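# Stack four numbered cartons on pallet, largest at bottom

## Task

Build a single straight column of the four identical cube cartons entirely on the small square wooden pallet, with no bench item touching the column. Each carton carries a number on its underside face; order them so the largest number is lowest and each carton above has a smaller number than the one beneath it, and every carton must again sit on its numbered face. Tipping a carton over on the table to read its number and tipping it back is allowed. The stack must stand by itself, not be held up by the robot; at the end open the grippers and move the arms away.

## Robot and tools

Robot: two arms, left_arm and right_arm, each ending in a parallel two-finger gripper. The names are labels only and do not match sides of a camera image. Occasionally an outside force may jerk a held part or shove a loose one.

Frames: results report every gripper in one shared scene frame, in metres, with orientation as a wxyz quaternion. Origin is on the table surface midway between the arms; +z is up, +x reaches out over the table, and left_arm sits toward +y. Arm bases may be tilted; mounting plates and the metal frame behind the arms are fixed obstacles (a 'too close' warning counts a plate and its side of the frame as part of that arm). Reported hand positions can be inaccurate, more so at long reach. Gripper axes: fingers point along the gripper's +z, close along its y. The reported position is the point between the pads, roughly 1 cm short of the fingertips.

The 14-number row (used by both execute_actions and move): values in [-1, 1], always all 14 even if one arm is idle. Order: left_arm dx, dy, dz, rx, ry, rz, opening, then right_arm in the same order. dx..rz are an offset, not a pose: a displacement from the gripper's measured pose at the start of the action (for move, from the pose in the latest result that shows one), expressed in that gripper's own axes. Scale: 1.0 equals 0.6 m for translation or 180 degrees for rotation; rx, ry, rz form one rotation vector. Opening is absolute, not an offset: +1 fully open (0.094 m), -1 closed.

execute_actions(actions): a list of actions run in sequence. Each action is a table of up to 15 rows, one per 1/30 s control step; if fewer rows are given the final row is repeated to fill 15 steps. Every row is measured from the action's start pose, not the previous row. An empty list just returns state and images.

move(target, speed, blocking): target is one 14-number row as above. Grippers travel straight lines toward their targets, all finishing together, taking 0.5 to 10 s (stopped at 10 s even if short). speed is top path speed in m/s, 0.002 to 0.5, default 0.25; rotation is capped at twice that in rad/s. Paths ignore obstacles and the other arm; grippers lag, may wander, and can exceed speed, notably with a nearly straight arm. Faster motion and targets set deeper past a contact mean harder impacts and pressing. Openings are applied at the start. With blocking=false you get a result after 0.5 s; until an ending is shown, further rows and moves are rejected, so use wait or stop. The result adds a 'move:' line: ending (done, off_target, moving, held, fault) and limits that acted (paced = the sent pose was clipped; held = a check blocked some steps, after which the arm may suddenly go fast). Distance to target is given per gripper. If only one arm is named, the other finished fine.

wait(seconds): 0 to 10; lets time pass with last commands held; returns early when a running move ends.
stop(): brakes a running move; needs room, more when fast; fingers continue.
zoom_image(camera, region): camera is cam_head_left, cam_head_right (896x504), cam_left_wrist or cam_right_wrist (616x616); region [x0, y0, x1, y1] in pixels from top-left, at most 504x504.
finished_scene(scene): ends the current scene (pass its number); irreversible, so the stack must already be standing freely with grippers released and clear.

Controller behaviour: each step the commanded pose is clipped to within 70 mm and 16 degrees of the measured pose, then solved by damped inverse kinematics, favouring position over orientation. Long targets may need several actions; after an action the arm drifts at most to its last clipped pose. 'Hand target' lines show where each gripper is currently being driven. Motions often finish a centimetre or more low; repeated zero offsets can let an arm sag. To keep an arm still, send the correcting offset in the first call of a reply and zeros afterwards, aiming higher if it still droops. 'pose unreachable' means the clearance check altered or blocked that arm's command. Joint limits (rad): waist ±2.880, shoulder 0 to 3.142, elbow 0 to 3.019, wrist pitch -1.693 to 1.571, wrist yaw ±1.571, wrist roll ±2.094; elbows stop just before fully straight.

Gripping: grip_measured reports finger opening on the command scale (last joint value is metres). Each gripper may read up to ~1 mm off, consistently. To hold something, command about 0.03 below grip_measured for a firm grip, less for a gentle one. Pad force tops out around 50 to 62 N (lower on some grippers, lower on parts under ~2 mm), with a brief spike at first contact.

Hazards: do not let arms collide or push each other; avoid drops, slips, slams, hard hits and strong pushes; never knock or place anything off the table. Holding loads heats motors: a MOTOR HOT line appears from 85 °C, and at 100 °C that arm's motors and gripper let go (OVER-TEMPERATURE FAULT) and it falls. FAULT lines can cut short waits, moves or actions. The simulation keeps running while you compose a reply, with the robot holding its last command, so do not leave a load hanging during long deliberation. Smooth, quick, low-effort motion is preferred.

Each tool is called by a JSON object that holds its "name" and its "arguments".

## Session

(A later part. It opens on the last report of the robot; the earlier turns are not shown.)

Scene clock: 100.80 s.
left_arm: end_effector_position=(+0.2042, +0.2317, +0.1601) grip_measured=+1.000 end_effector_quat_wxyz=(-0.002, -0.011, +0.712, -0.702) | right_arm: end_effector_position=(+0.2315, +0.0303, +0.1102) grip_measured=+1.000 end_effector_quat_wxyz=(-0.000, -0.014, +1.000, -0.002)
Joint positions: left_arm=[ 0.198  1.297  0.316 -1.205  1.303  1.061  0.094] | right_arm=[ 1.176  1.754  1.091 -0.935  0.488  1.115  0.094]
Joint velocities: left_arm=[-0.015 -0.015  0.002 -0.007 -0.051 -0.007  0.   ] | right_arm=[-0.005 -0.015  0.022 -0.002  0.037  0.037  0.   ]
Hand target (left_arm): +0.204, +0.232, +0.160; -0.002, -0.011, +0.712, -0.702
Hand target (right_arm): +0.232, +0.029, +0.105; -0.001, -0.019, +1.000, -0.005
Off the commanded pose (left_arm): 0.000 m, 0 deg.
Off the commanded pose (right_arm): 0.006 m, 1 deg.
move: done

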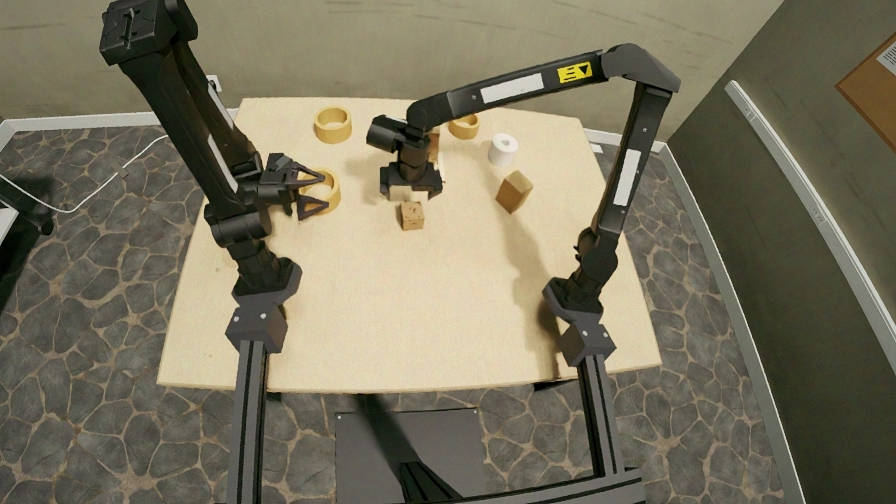

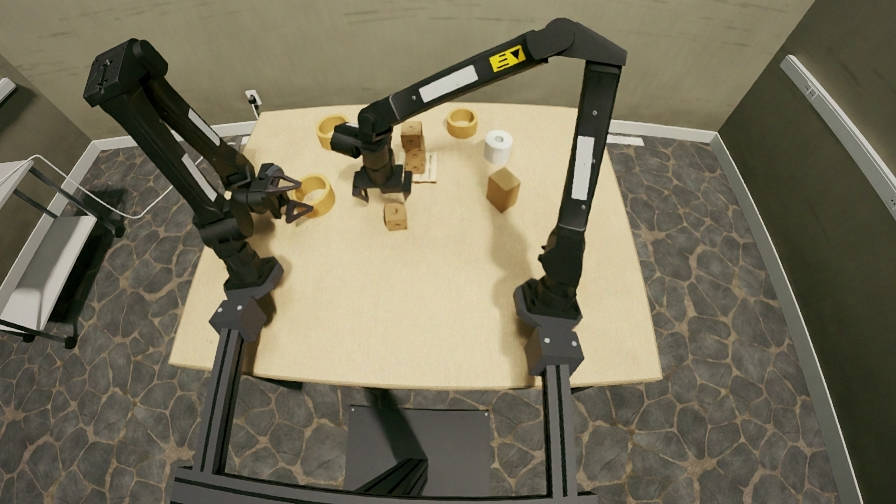

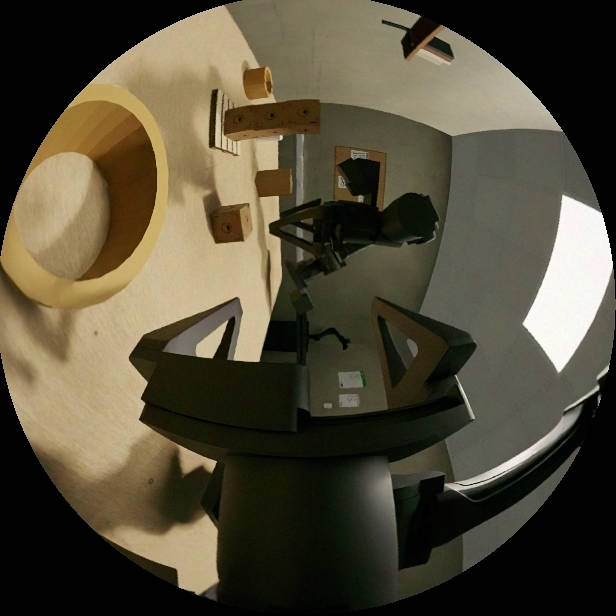

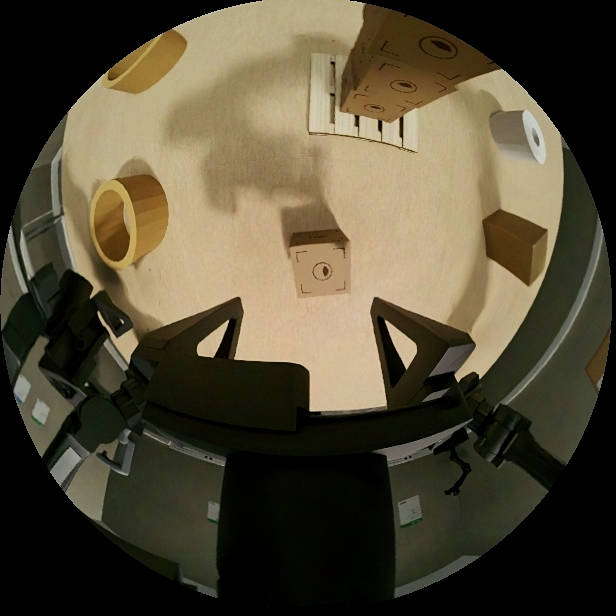

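Offset ~6 mm; fix it first.

{"name": "move", "arguments": {"target": [0,0,0,0,0,0,1,0,0,-0.19,0,0,0,1]}}

{"name": "move", "arguments": {"target": [0,0,0,0,0,0,1,-0.33,-0.07,0,0,0,0.012,1]}}

{"name": "move", "arguments": {"target": [0,0,0,0,0,0,1,0,0,0.11,0,0,0,1], "speed": 0.1}}

Scene clock: 102.87 s.
left_arm: end_effector_position=(+0.2042, +0.2317, +0.1601) grip_measured=+1.000 end_effector_quat_wxyz=(-0.002, -0.011, +0.712, -0.702) | right_arm: end_effector_position=(+0.2239, +0.0221, +0.2142) grip_measured=+1.000 end_effector_quat_wxyz=(-0.003, -0.025, +1.000, -0.012)
Joint positions: left_arm=[ 0.198  1.297  0.316 -1.205  1.303  1.061  0.094] | right_arm=[ 1.291  1.639  1.211 -1.254  0.482  1.233  0.094]
Joint velocities: left_arm=[-0.005  0.005 -0.007  0.002 -0.037 -0.051  0.   ] | right_arm=[-0.015 -0.015 -0.002 -0.002  0.037 -0.007  0.   ]
Hand target (left_arm): +0.204, +0.232, +0.160; -0.002, -0.011, +0.712, -0.702
Hand target (right_arm): +0.230, +0.030, +0.224; +0.000, -0.014, +1.000, -0.003
Off the commanded pose (left_arm): 0.000 m, 0 deg.
Off the commanded pose (right_arm): 0.015 m, 2 deg.
move: off_target (right_arm)

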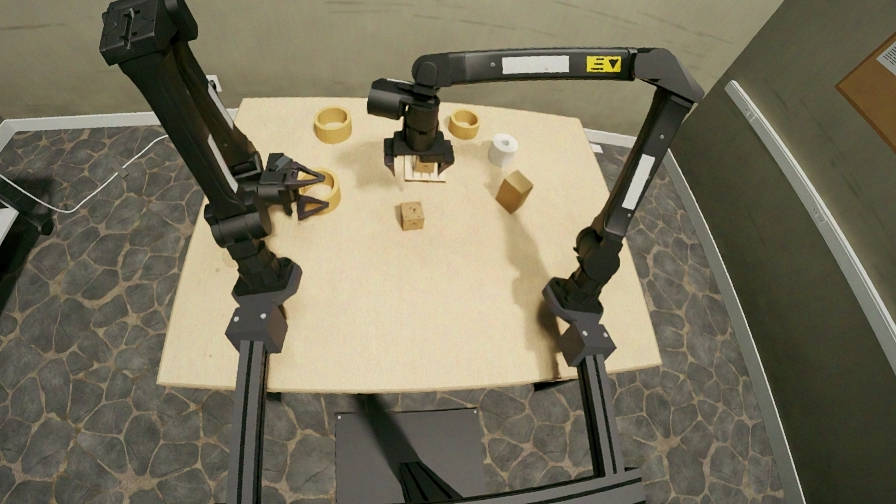

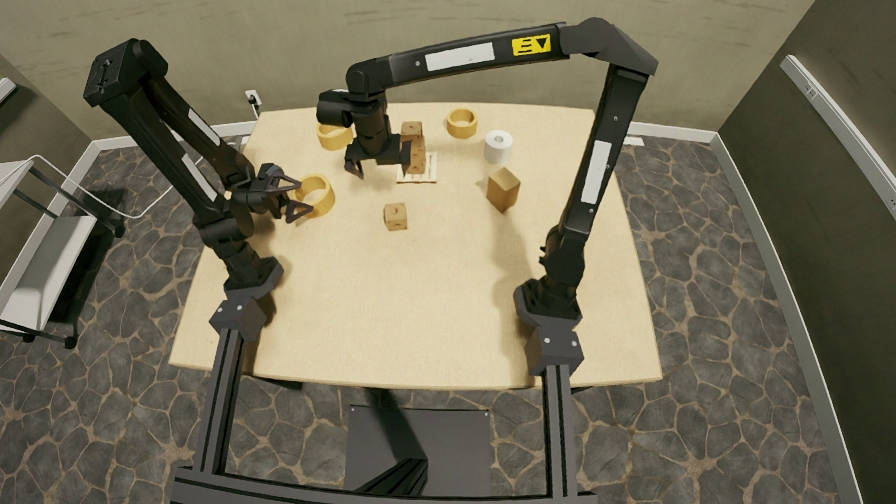

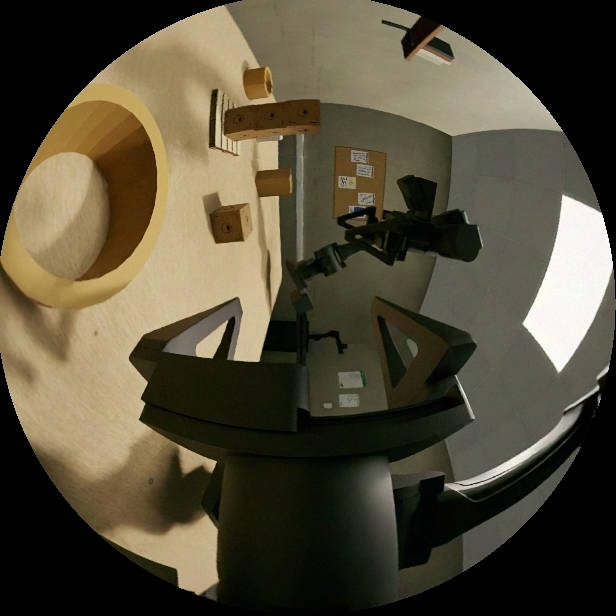

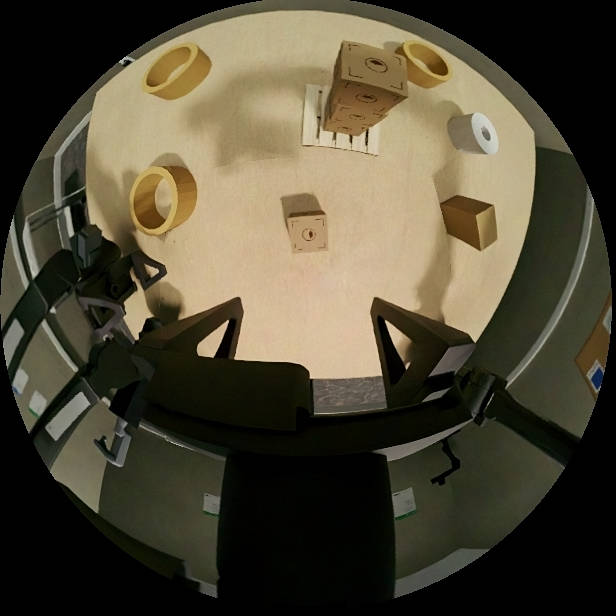

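Scene clock: 104.33 s.
left_arm: end_effector_position=(+0.2042, +0.2317, +0.1601) grip_measured=+1.000 end_effector_quat_wxyz=(-0.002, -0.011, +0.712, -0.702) | right_arm: end_effector_position=(+0.4135, -0.0173, +0.2163) grip_measured=+1.000 end_effector_quat_wxyz=(-0.005, -0.002, +1.000, -0.011)
Joint positions: left_arm=[ 0.198  1.297  0.316 -1.205  1.303  1.061  0.094] | right_arm=[ 0.949  1.673  1.501 -1.328  0.484  0.893  0.094]
Joint velocities: left_arm=[ 0.005 -0.005 -0.017  0.007  0.037  0.007  0.   ] | right_arm=[ 0.005  0.005 -0.017 -0.007  0.037 -0.022  0.   ]
Hand target (left_arm): +0.204, +0.232, +0.160; -0.002, -0.011, +0.712, -0.702
Hand target (right_arm): +0.422, -0.009, +0.217; -0.004, -0.006, +1.000, -0.008
Off the commanded pose (left_arm): 0.000 m, 0 deg.
Off the commanded pose (right_arm): 0.013 m, 1 deg.
move: off_target (right_arm)

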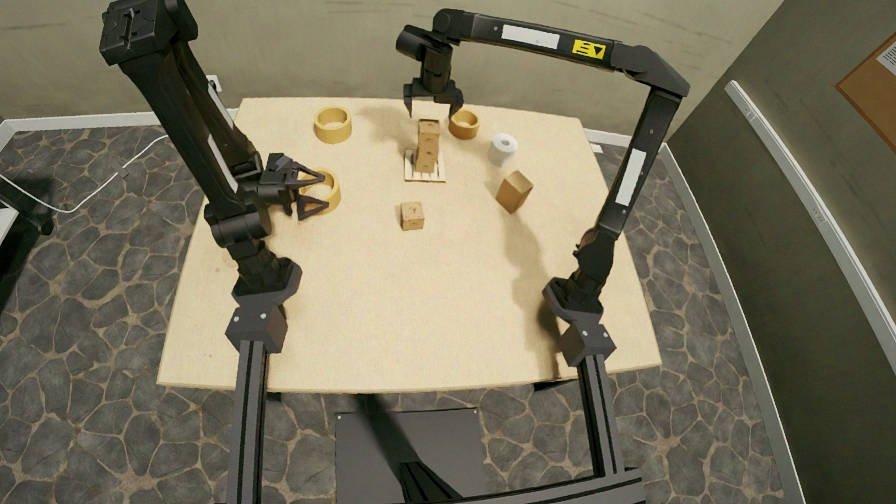

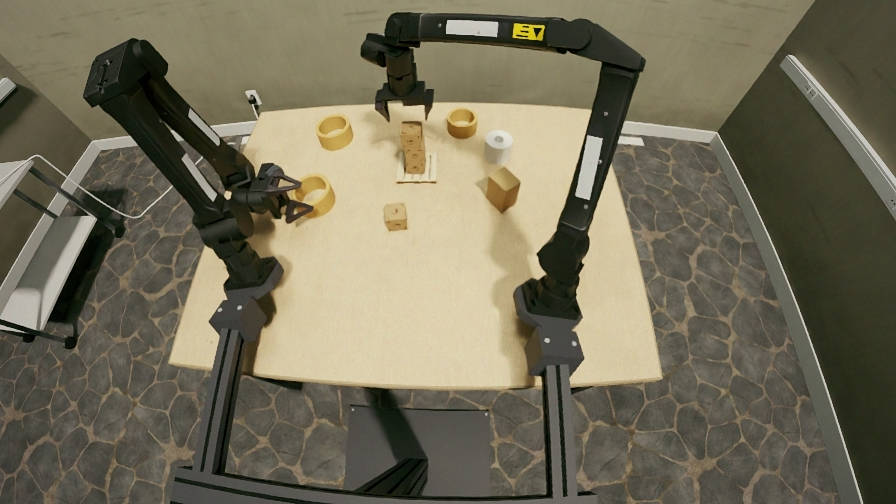

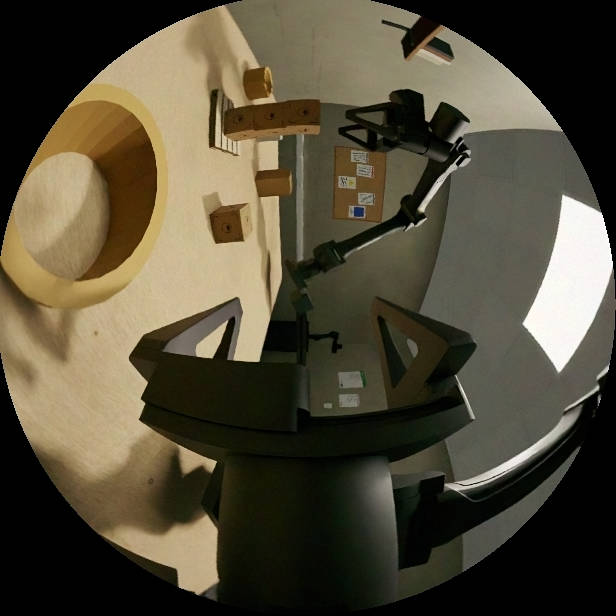

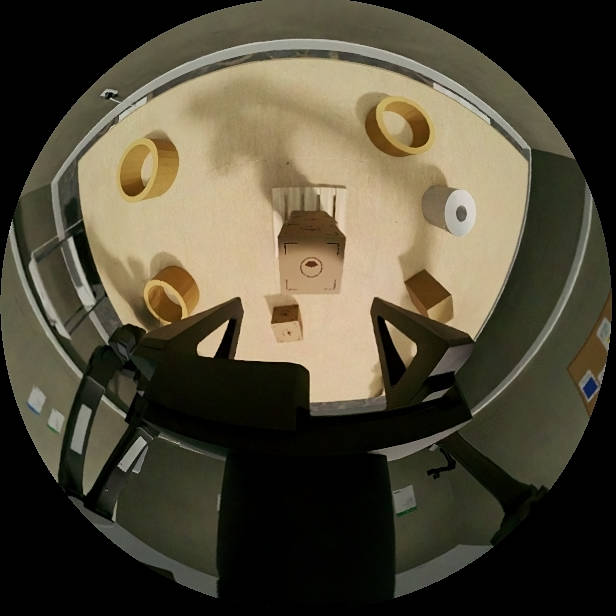

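Scene clock: 105.40 s.
left_arm: end_effector_position=(+0.2042, +0.2317, +0.1601) grip_measured=+1.000 end_effector_quat_wxyz=(-0.002, -0.011, +0.712, -0.702) | right_arm: end_effector_position=(+0.4156, -0.0173, +0.1667) grip_measured=+1.000 end_effector_quat_wxyz=(+0.004, +0.005, +1.000, -0.000)
Joint positions: left_arm=[ 0.198  1.297  0.316 -1.205  1.303  1.061  0.094] | right_arm=[ 0.902  1.693  1.409 -1.161  0.479  0.839  0.094]
Joint velocities: left_arm=[ 0.005 -0.005 -0.002 -0.002  0.066  0.066  0.   ] | right_arm=[ 0.005 -0.005 -0.002 -0.002 -0.022 -0.007  0.   ]
Hand target (left_arm): +0.204, +0.232, +0.160; -0.002, -0.011, +0.712, -0.702
Hand target (right_arm): +0.413, -0.019, +0.151; -0.005, -0.002, +1.000, -0.010
Off the commanded pose (left_arm): 0.000 m, 0 deg.
Off the commanded pose (right_arm): 0.017 m, 2 deg.
move: off_target (right_arm)

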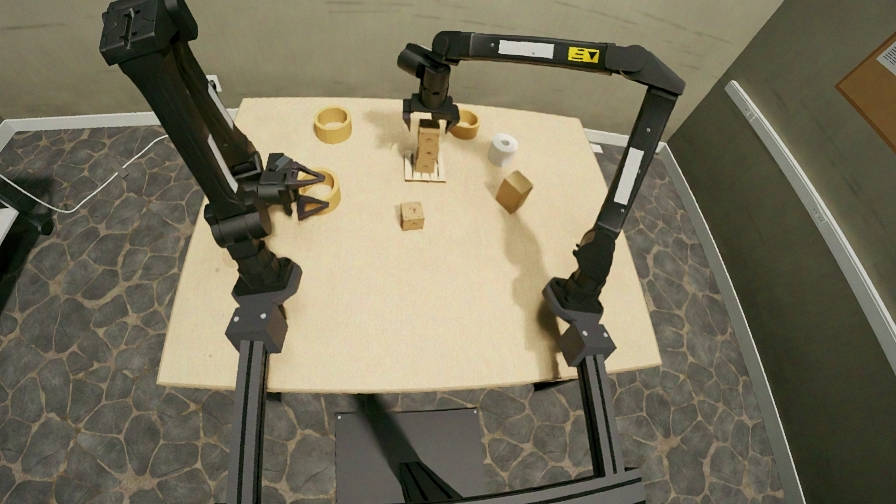

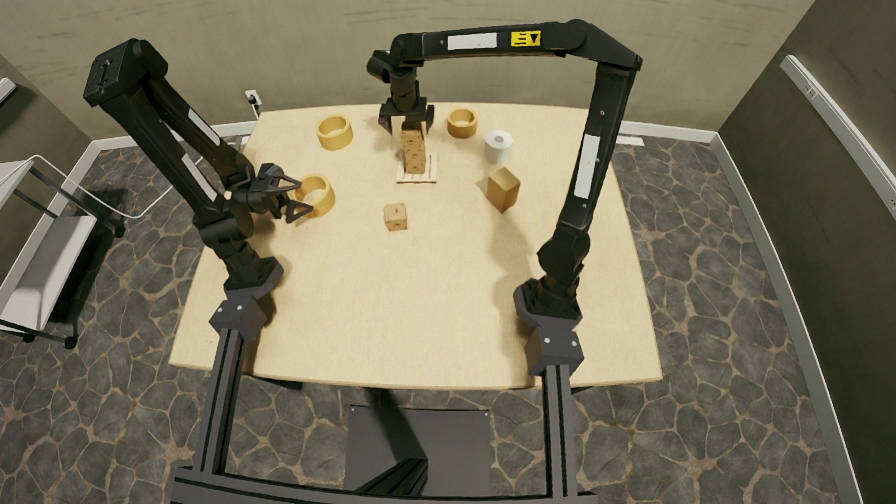

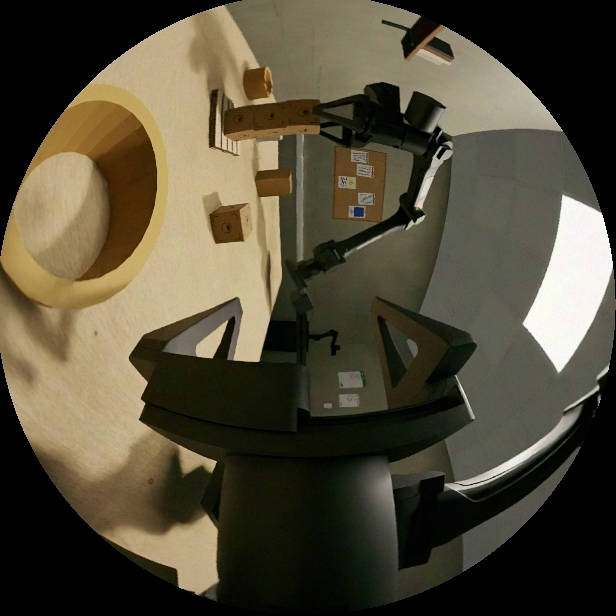

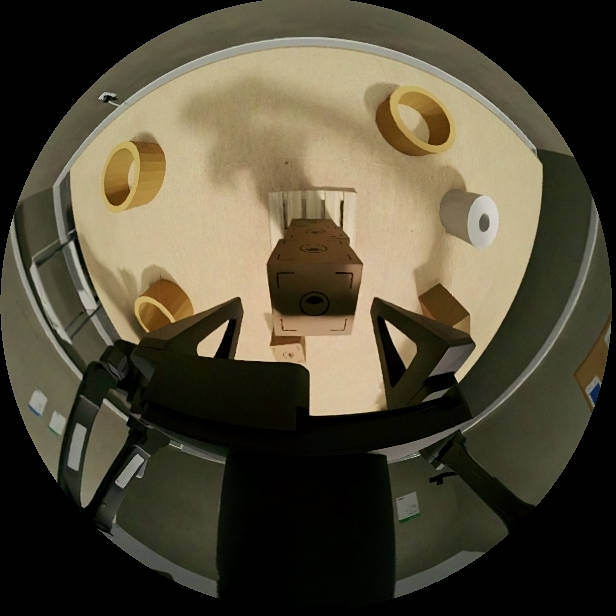

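Centre the open gripper on the lower column, then close slowly to slide cube 3.

{"name": "move", "arguments": {"target": [0,0,0,0,0,0,1,-0.005,-0.022,0.045,0,0,0,1], "speed": 0.05}}

{"name": "zoom_image", "arguments": {"camera": "cam_right_wrist", "region": [228,180,388,300]}}

Scene clock: 106.50 s.
left_arm: end_effector_position=(+0.2042, +0.2317, +0.1601) grip_measured=+1.000 end_effector_quat_wxyz=(-0.002, -0.011, +0.712, -0.702) | right_arm: end_effector_position=(+0.4170, -0.0253, +0.1453) grip_measured=+1.000 end_effector_quat_wxyz=(+0.006, +0.006, +1.000, +0.002)
Joint positions: left_arm=[ 0.198  1.297  0.316 -1.205  1.303  1.061  0.094] | right_arm=[ 0.872  1.693  1.363 -1.093  0.475  0.805  0.094]
Joint velocities: left_arm=[ 0.005 -0.005 -0.022 -0.012  0.022 -0.007  0.   ] | right_arm=[ 0.005 -0.005 -0.027 -0.007 -0.037 -0.037  0.   ]
Hand target (left_arm): +0.204, +0.232, +0.160; -0.002, -0.011, +0.712, -0.702
Hand target (right_arm): +0.419, -0.031, +0.140; +0.004, +0.005, +1.000, -0.000
Off the commanded pose (left_arm): 0.000 m, 0 deg.
Off the commanded pose (right_arm): 0.008 m, 0 deg.
move: done

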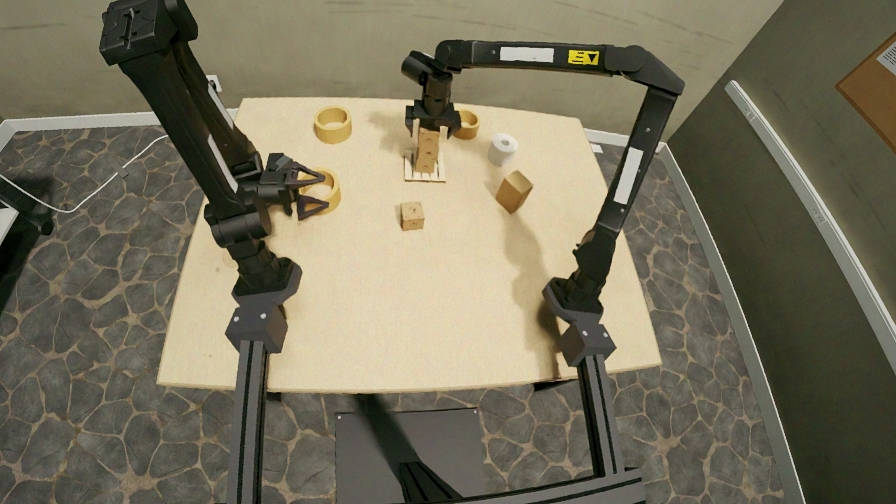

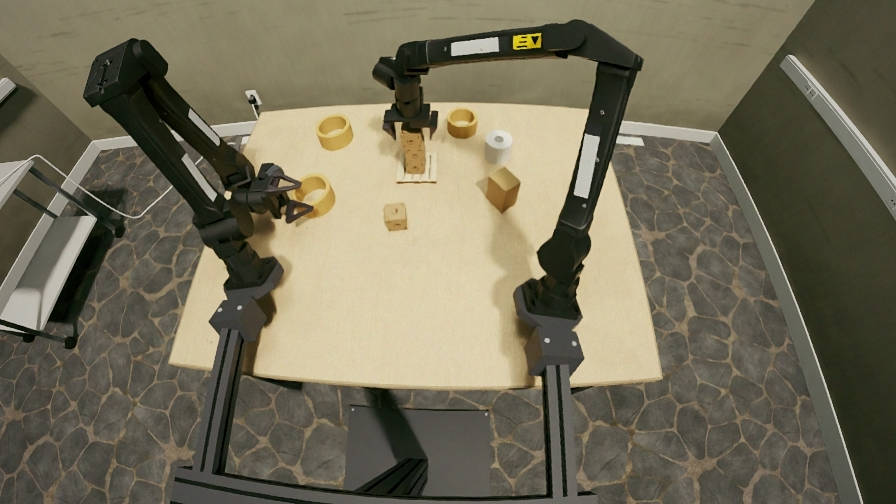

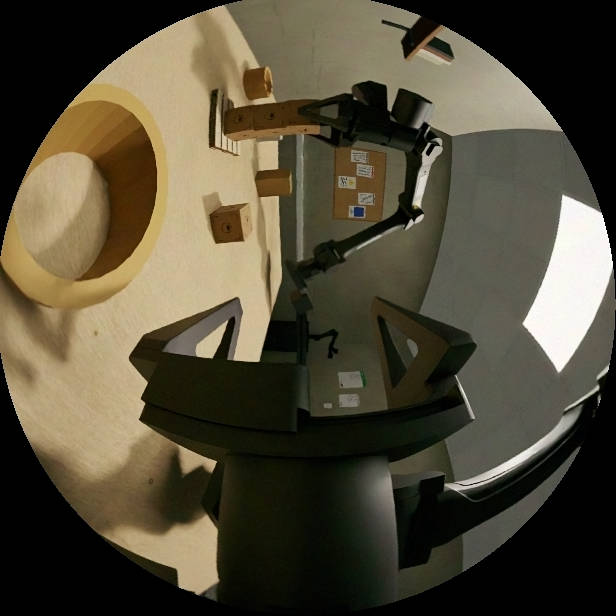

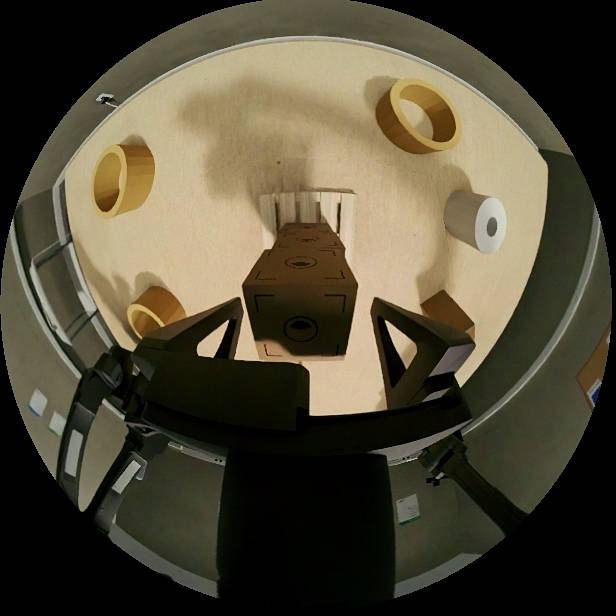

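Region (228, 180, 388, 300) of cam_right_wrist's 616x616 image, scaled by 3.150, with more detail than that image has; it fills the top 378 rows of this view, and the rest is white.

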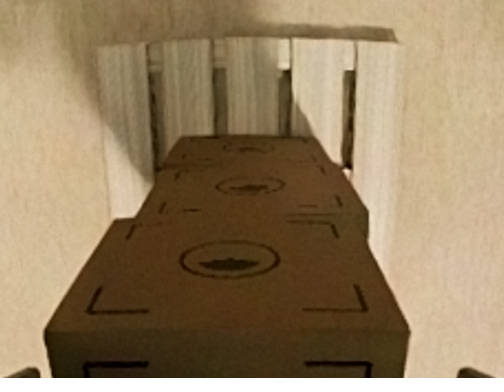

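{"name": "execute_actions", "arguments": {"actions": [[[0,0,0,0,0,0,1,0,0,0,0,0,0,0.4]],[[0,0,0,0,0,0,1,0,0,0,0,0,0,0.35],[0,0,0,0,0,0,1,0,0,0,0,0,0,0.32],[0,0,0,0,0,0,1,0,0,0,0,0,0,0.29],[0,0,0,0,0,0,1,0,0,0,0,0,0,0.26],[0,0,0,0,0,0,1,0,0,0,0,0,0,0.23],[0,0,0,0,0,0,1,0,0,0,0,0,0,0.2],[0,0,0,0,0,0,1,0,0,0,0,0,0,0.17],[0,0,0,0,0,0,1,0,0,0,0,0,0,0.14],[0,0,0,0,0,0,1,0,0,0,0,0,0,0.1]],[[0,0,0,0,0,0,1,0,0,0,0,0,0,1]]]}}

{"name": "zoom_image", "arguments": {"camera": "cam_right_wrist", "region": [228,180,388,300]}}

{"name": "move", "arguments": {"target": [0,0,0,0,0,0,1,-0.01,0.01,-0.13,0,0,0,1]}}

{"name": "move", "arguments": {"target": [0,0,0,0,0,0,1,0.3,0.08,0,0,0,0,1]}}

{"name": "move", "arguments": {"target": [0,0,0,0,0,0,1,0,0,0.19,0,0,0.008,1]}}

Scene clock: 108.53 s.
left_arm: end_effector_position=(+0.2042, +0.2317, +0.1601) grip_measured=+1.000 end_effector_quat_wxyz=(-0.002, -0.011, +0.712, -0.702) | right_arm: end_effector_position=(+0.4170, -0.0252, +0.1453) grip_measured=+1.000 end_effector_quat_wxyz=(+0.005, +0.005, +1.000, +0.002)
Joint positions: left_arm=[ 0.198  1.297  0.316 -1.205  1.303  1.061  0.094] | right_arm=[ 0.872  1.693  1.363 -1.093  0.475  0.803  0.094]
Joint velocities: left_arm=[ 0.005 -0.005 -0.012  0.007  0.022  0.022  0.   ] | right_arm=[-0.015 -0.005 -0.017 -0.012 -0.007 -0.11   0.   ]
Hand target (left_arm): +0.204, +0.232, +0.160; -0.002, -0.011, +0.712, -0.702
Hand target (right_arm): +0.417, -0.025, +0.145; +0.005, +0.005, +1.000, +0.002
Off the commanded pose (left_arm): 0.000 m, 0 deg.
Off the commanded pose (right_arm): 0.000 m, 0 deg.

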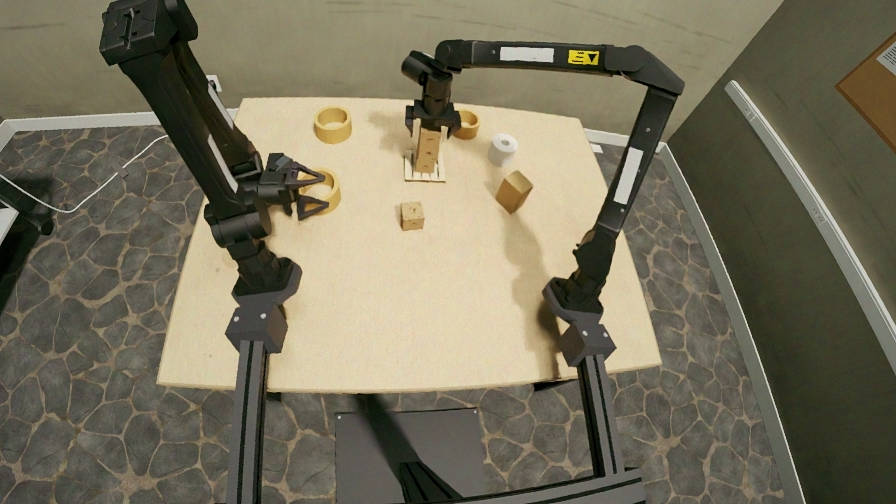

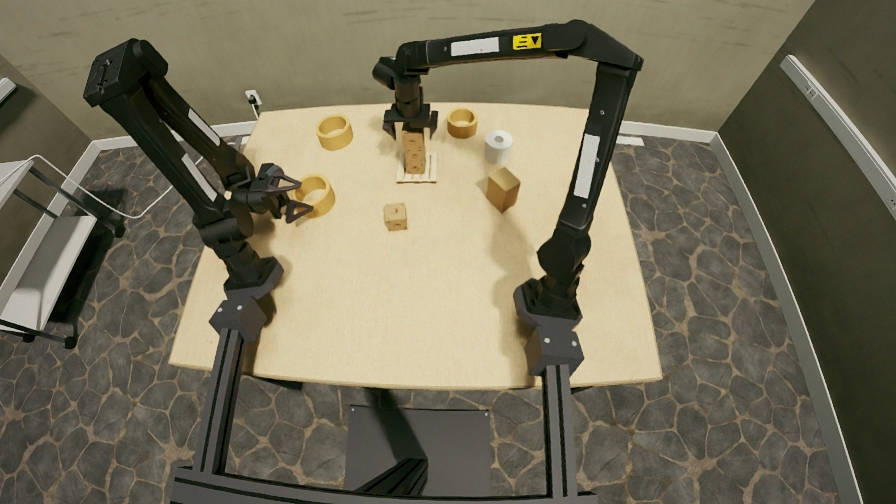

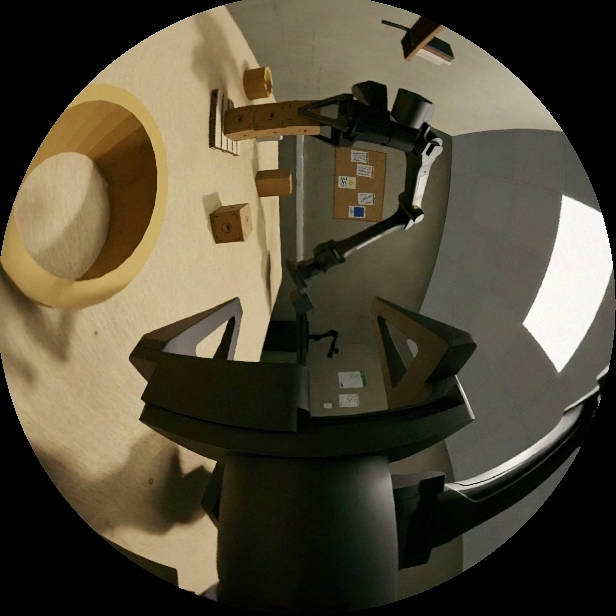

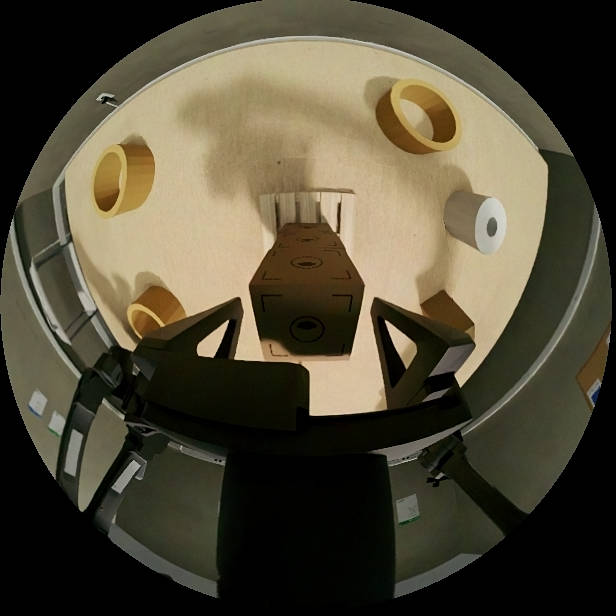

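Region (228, 180, 388, 300) of cam_right_wrist's 616x616 image, scaled by 3.150, with more detail than that image has; it fills the top 378 rows of this view, and the rest is white.

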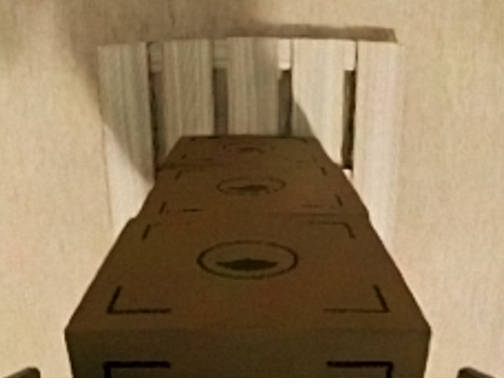

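Scene clock: 109.43 s.
left_arm: end_effector_position=(+0.2042, +0.2317, +0.1601) grip_measured=+1.000 end_effector_quat_wxyz=(-0.002, -0.011, +0.712, -0.702) | right_arm: end_effector_position=(+0.4091, -0.0245, +0.2076) grip_measured=+1.000 end_effector_quat_wxyz=(-0.006, -0.009, +1.000, -0.011)
Joint positions: left_arm=[ 0.198  1.297  0.316 -1.205  1.303  1.061  0.094] | right_arm=[ 0.939  1.658  1.461 -1.3    0.483  0.869  0.094]
Joint velocities: left_arm=[-0.005  0.005  0.002 -0.002  0.022 -0.066  0.   ] | right_arm=[-0.005 -0.005 -0.022 -0.007 -0.022 -0.007  0.   ]
Hand target (left_arm): +0.204, +0.232, +0.160; -0.002, -0.011, +0.712, -0.702
Hand target (right_arm): +0.421, -0.020, +0.223; +0.006, +0.005, +1.000, +0.001
Off the commanded pose (left_arm): 0.000 m, 0 deg.
Off the commanded pose (right_arm): 0.021 m, 3 deg.
move: off_target (right_arm)

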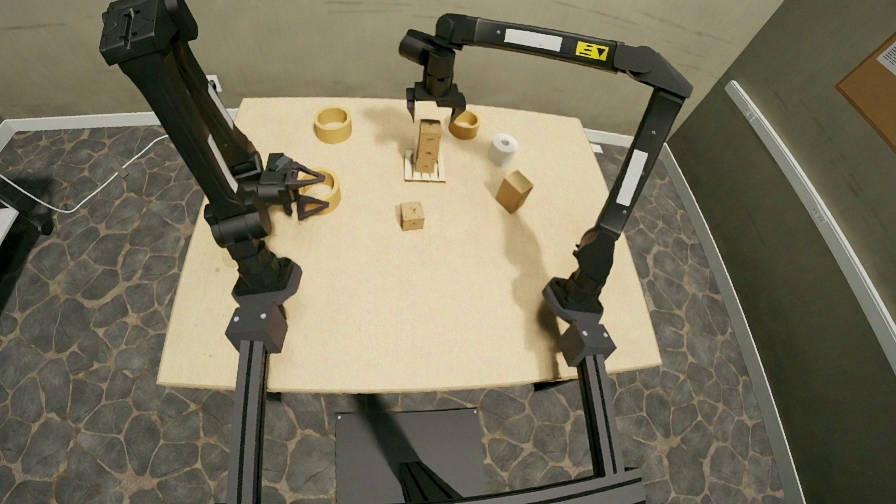

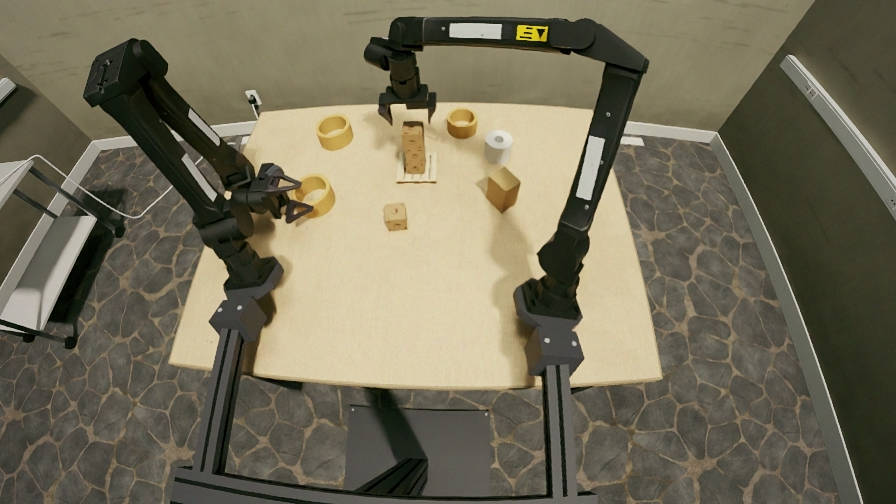

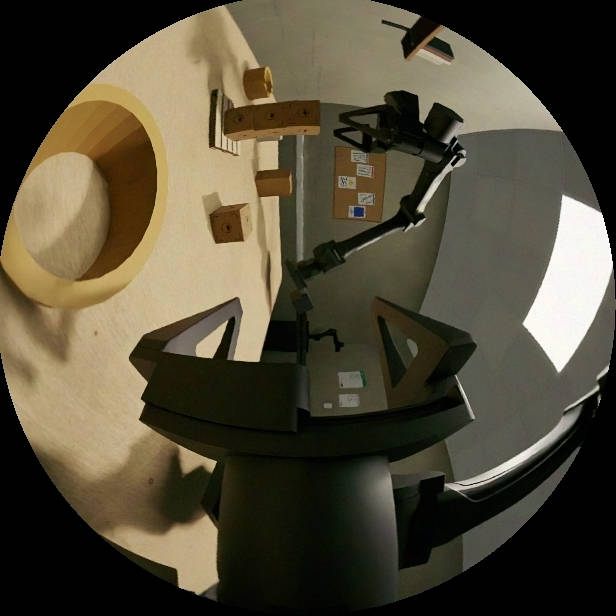

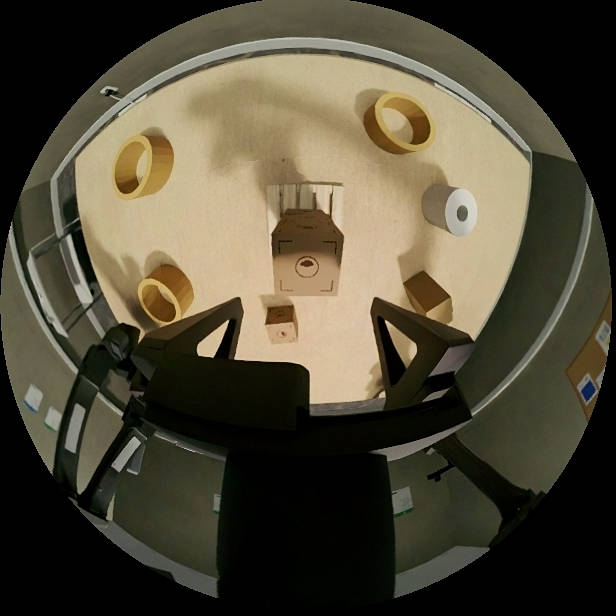

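Scene clock: 110.77 s.
left_arm: end_effector_position=(+0.2042, +0.2317, +0.1601) grip_measured=+1.000 end_effector_quat_wxyz=(-0.002, -0.011, +0.712, -0.702) | right_arm: end_effector_position=(+0.2285, +0.0204, +0.2045) grip_measured=+1.000 end_effector_quat_wxyz=(-0.007, -0.020, +1.000, -0.018)
Joint positions: left_arm=[ 0.198  1.297  0.316 -1.205  1.303  1.061  0.094] | right_arm=[ 1.271  1.651  1.208 -1.244  0.482  1.228  0.094]
Joint velocities: left_arm=[ 0.005 -0.005  0.002 -0.012  0.095  0.022  0.   ] | right_arm=[-0.005 -0.015 -0.002 -0.012 -0.037  0.051  0.   ]
Hand target (left_arm): +0.204, +0.232, +0.160; -0.002, -0.011, +0.712, -0.702
Hand target (right_arm): +0.230, +0.020, +0.205; -0.005, -0.009, +1.000, -0.015
Off the commanded pose (left_arm): 0.000 m, 0 deg.
Off the commanded pose (right_arm): 0.004 m, 2 deg.
move: done

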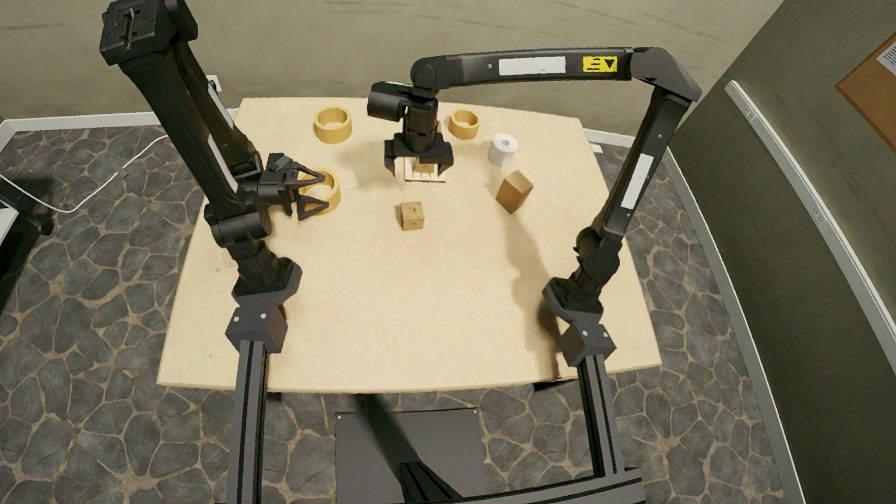

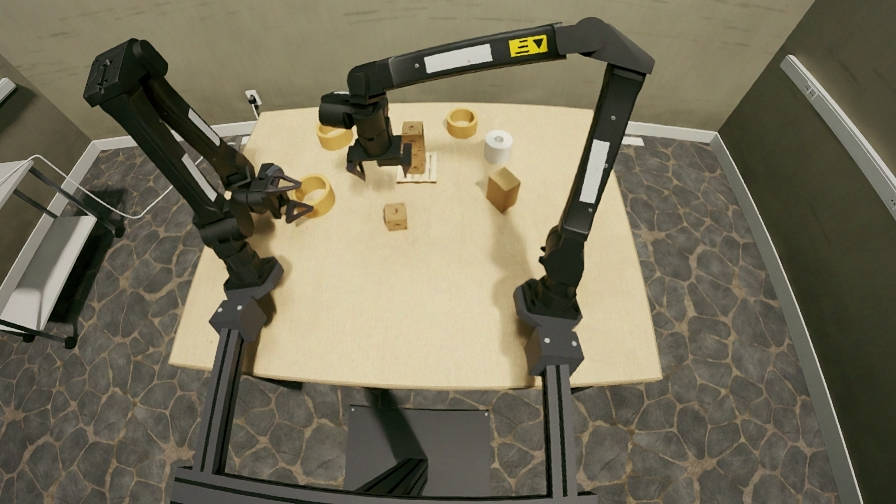

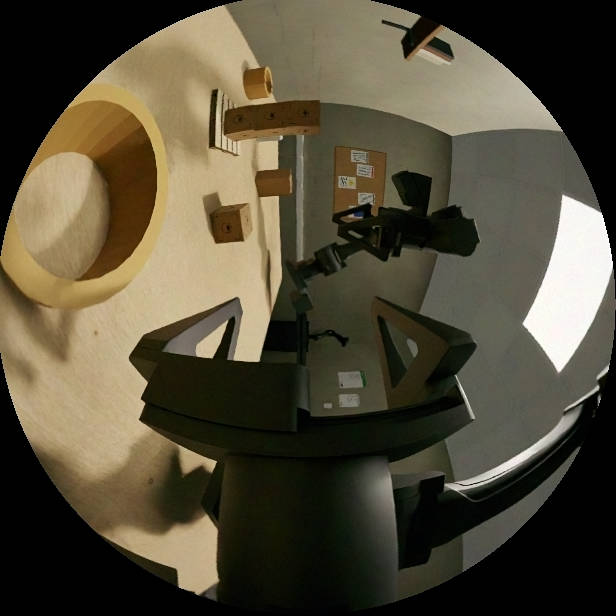

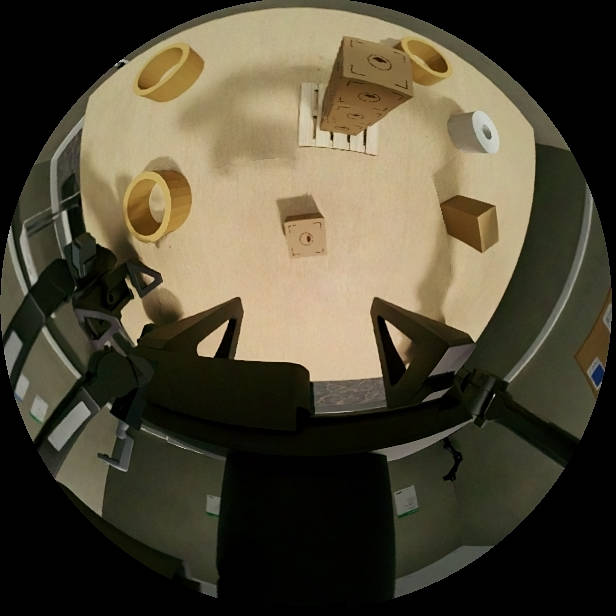

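Scene clock: 111.67 s.
left_arm: end_effector_position=(+0.2042, +0.2317, +0.1601) grip_measured=+1.000 end_effector_quat_wxyz=(-0.002, -0.011, +0.712, -0.702) | right_arm: end_effector_position=(+0.2277, +0.0176, +0.0962) grip_measured=+1.000 end_effector_quat_wxyz=(-0.006, -0.002, +1.000, -0.015)
Joint positions: left_arm=[ 0.198  1.297  0.316 -1.205  1.303  1.061  0.094] | right_arm=[ 1.157  1.759  1.06  -0.921  0.489  1.133  0.094]
Joint velocities: left_arm=[-0.005 -0.005 -0.012 -0.007 -0.051 -0.051  0.   ] | right_arm=[-0.005 -0.005 -0.002  0.002  0.007 -0.022  0.   ]
Hand target (left_arm): +0.204, +0.232, +0.160; -0.002, -0.011, +0.712, -0.702
Hand target (right_arm): +0.229, +0.017, +0.091; -0.007, -0.008, +1.000, -0.017
Off the commanded pose (left_arm): 0.000 m, 0 deg.
Off the commanded pose (right_arm): 0.006 m, 1 deg.
move: done

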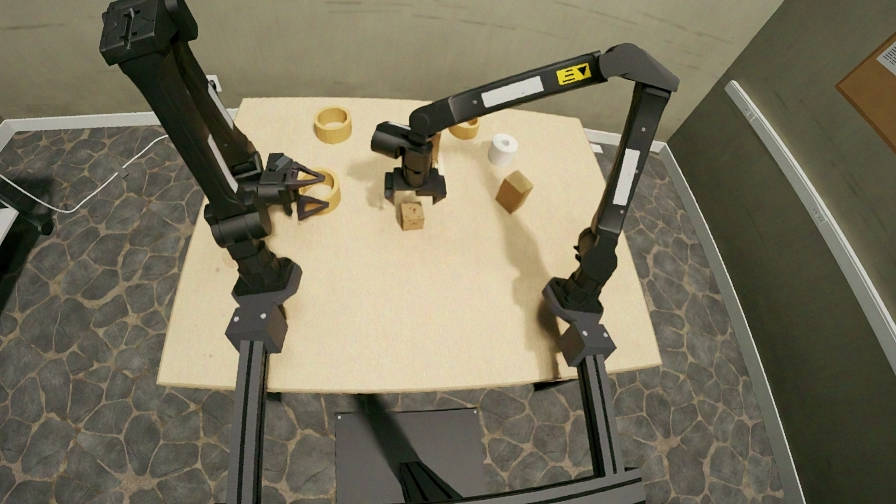

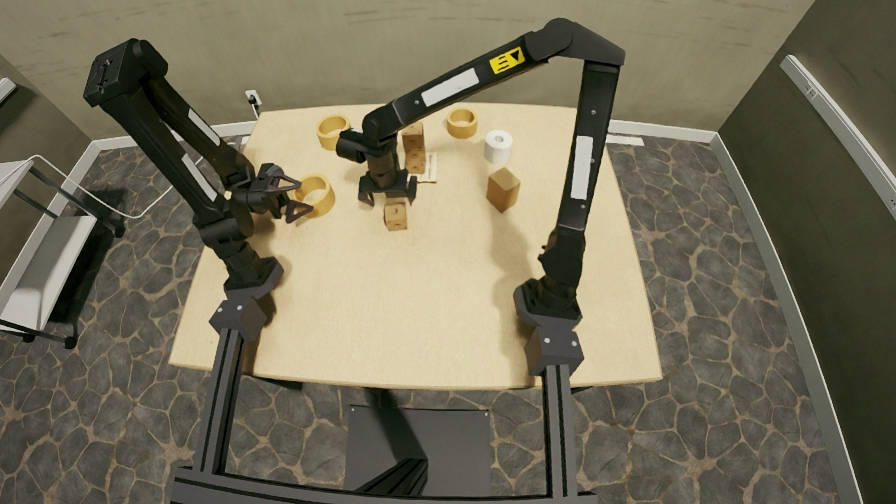

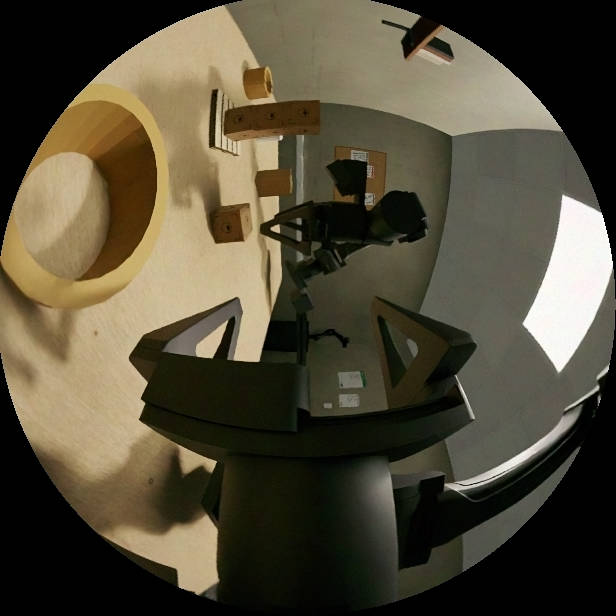

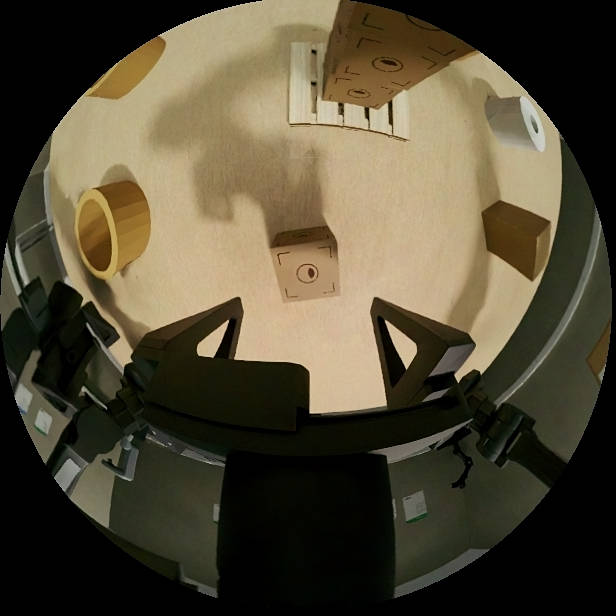

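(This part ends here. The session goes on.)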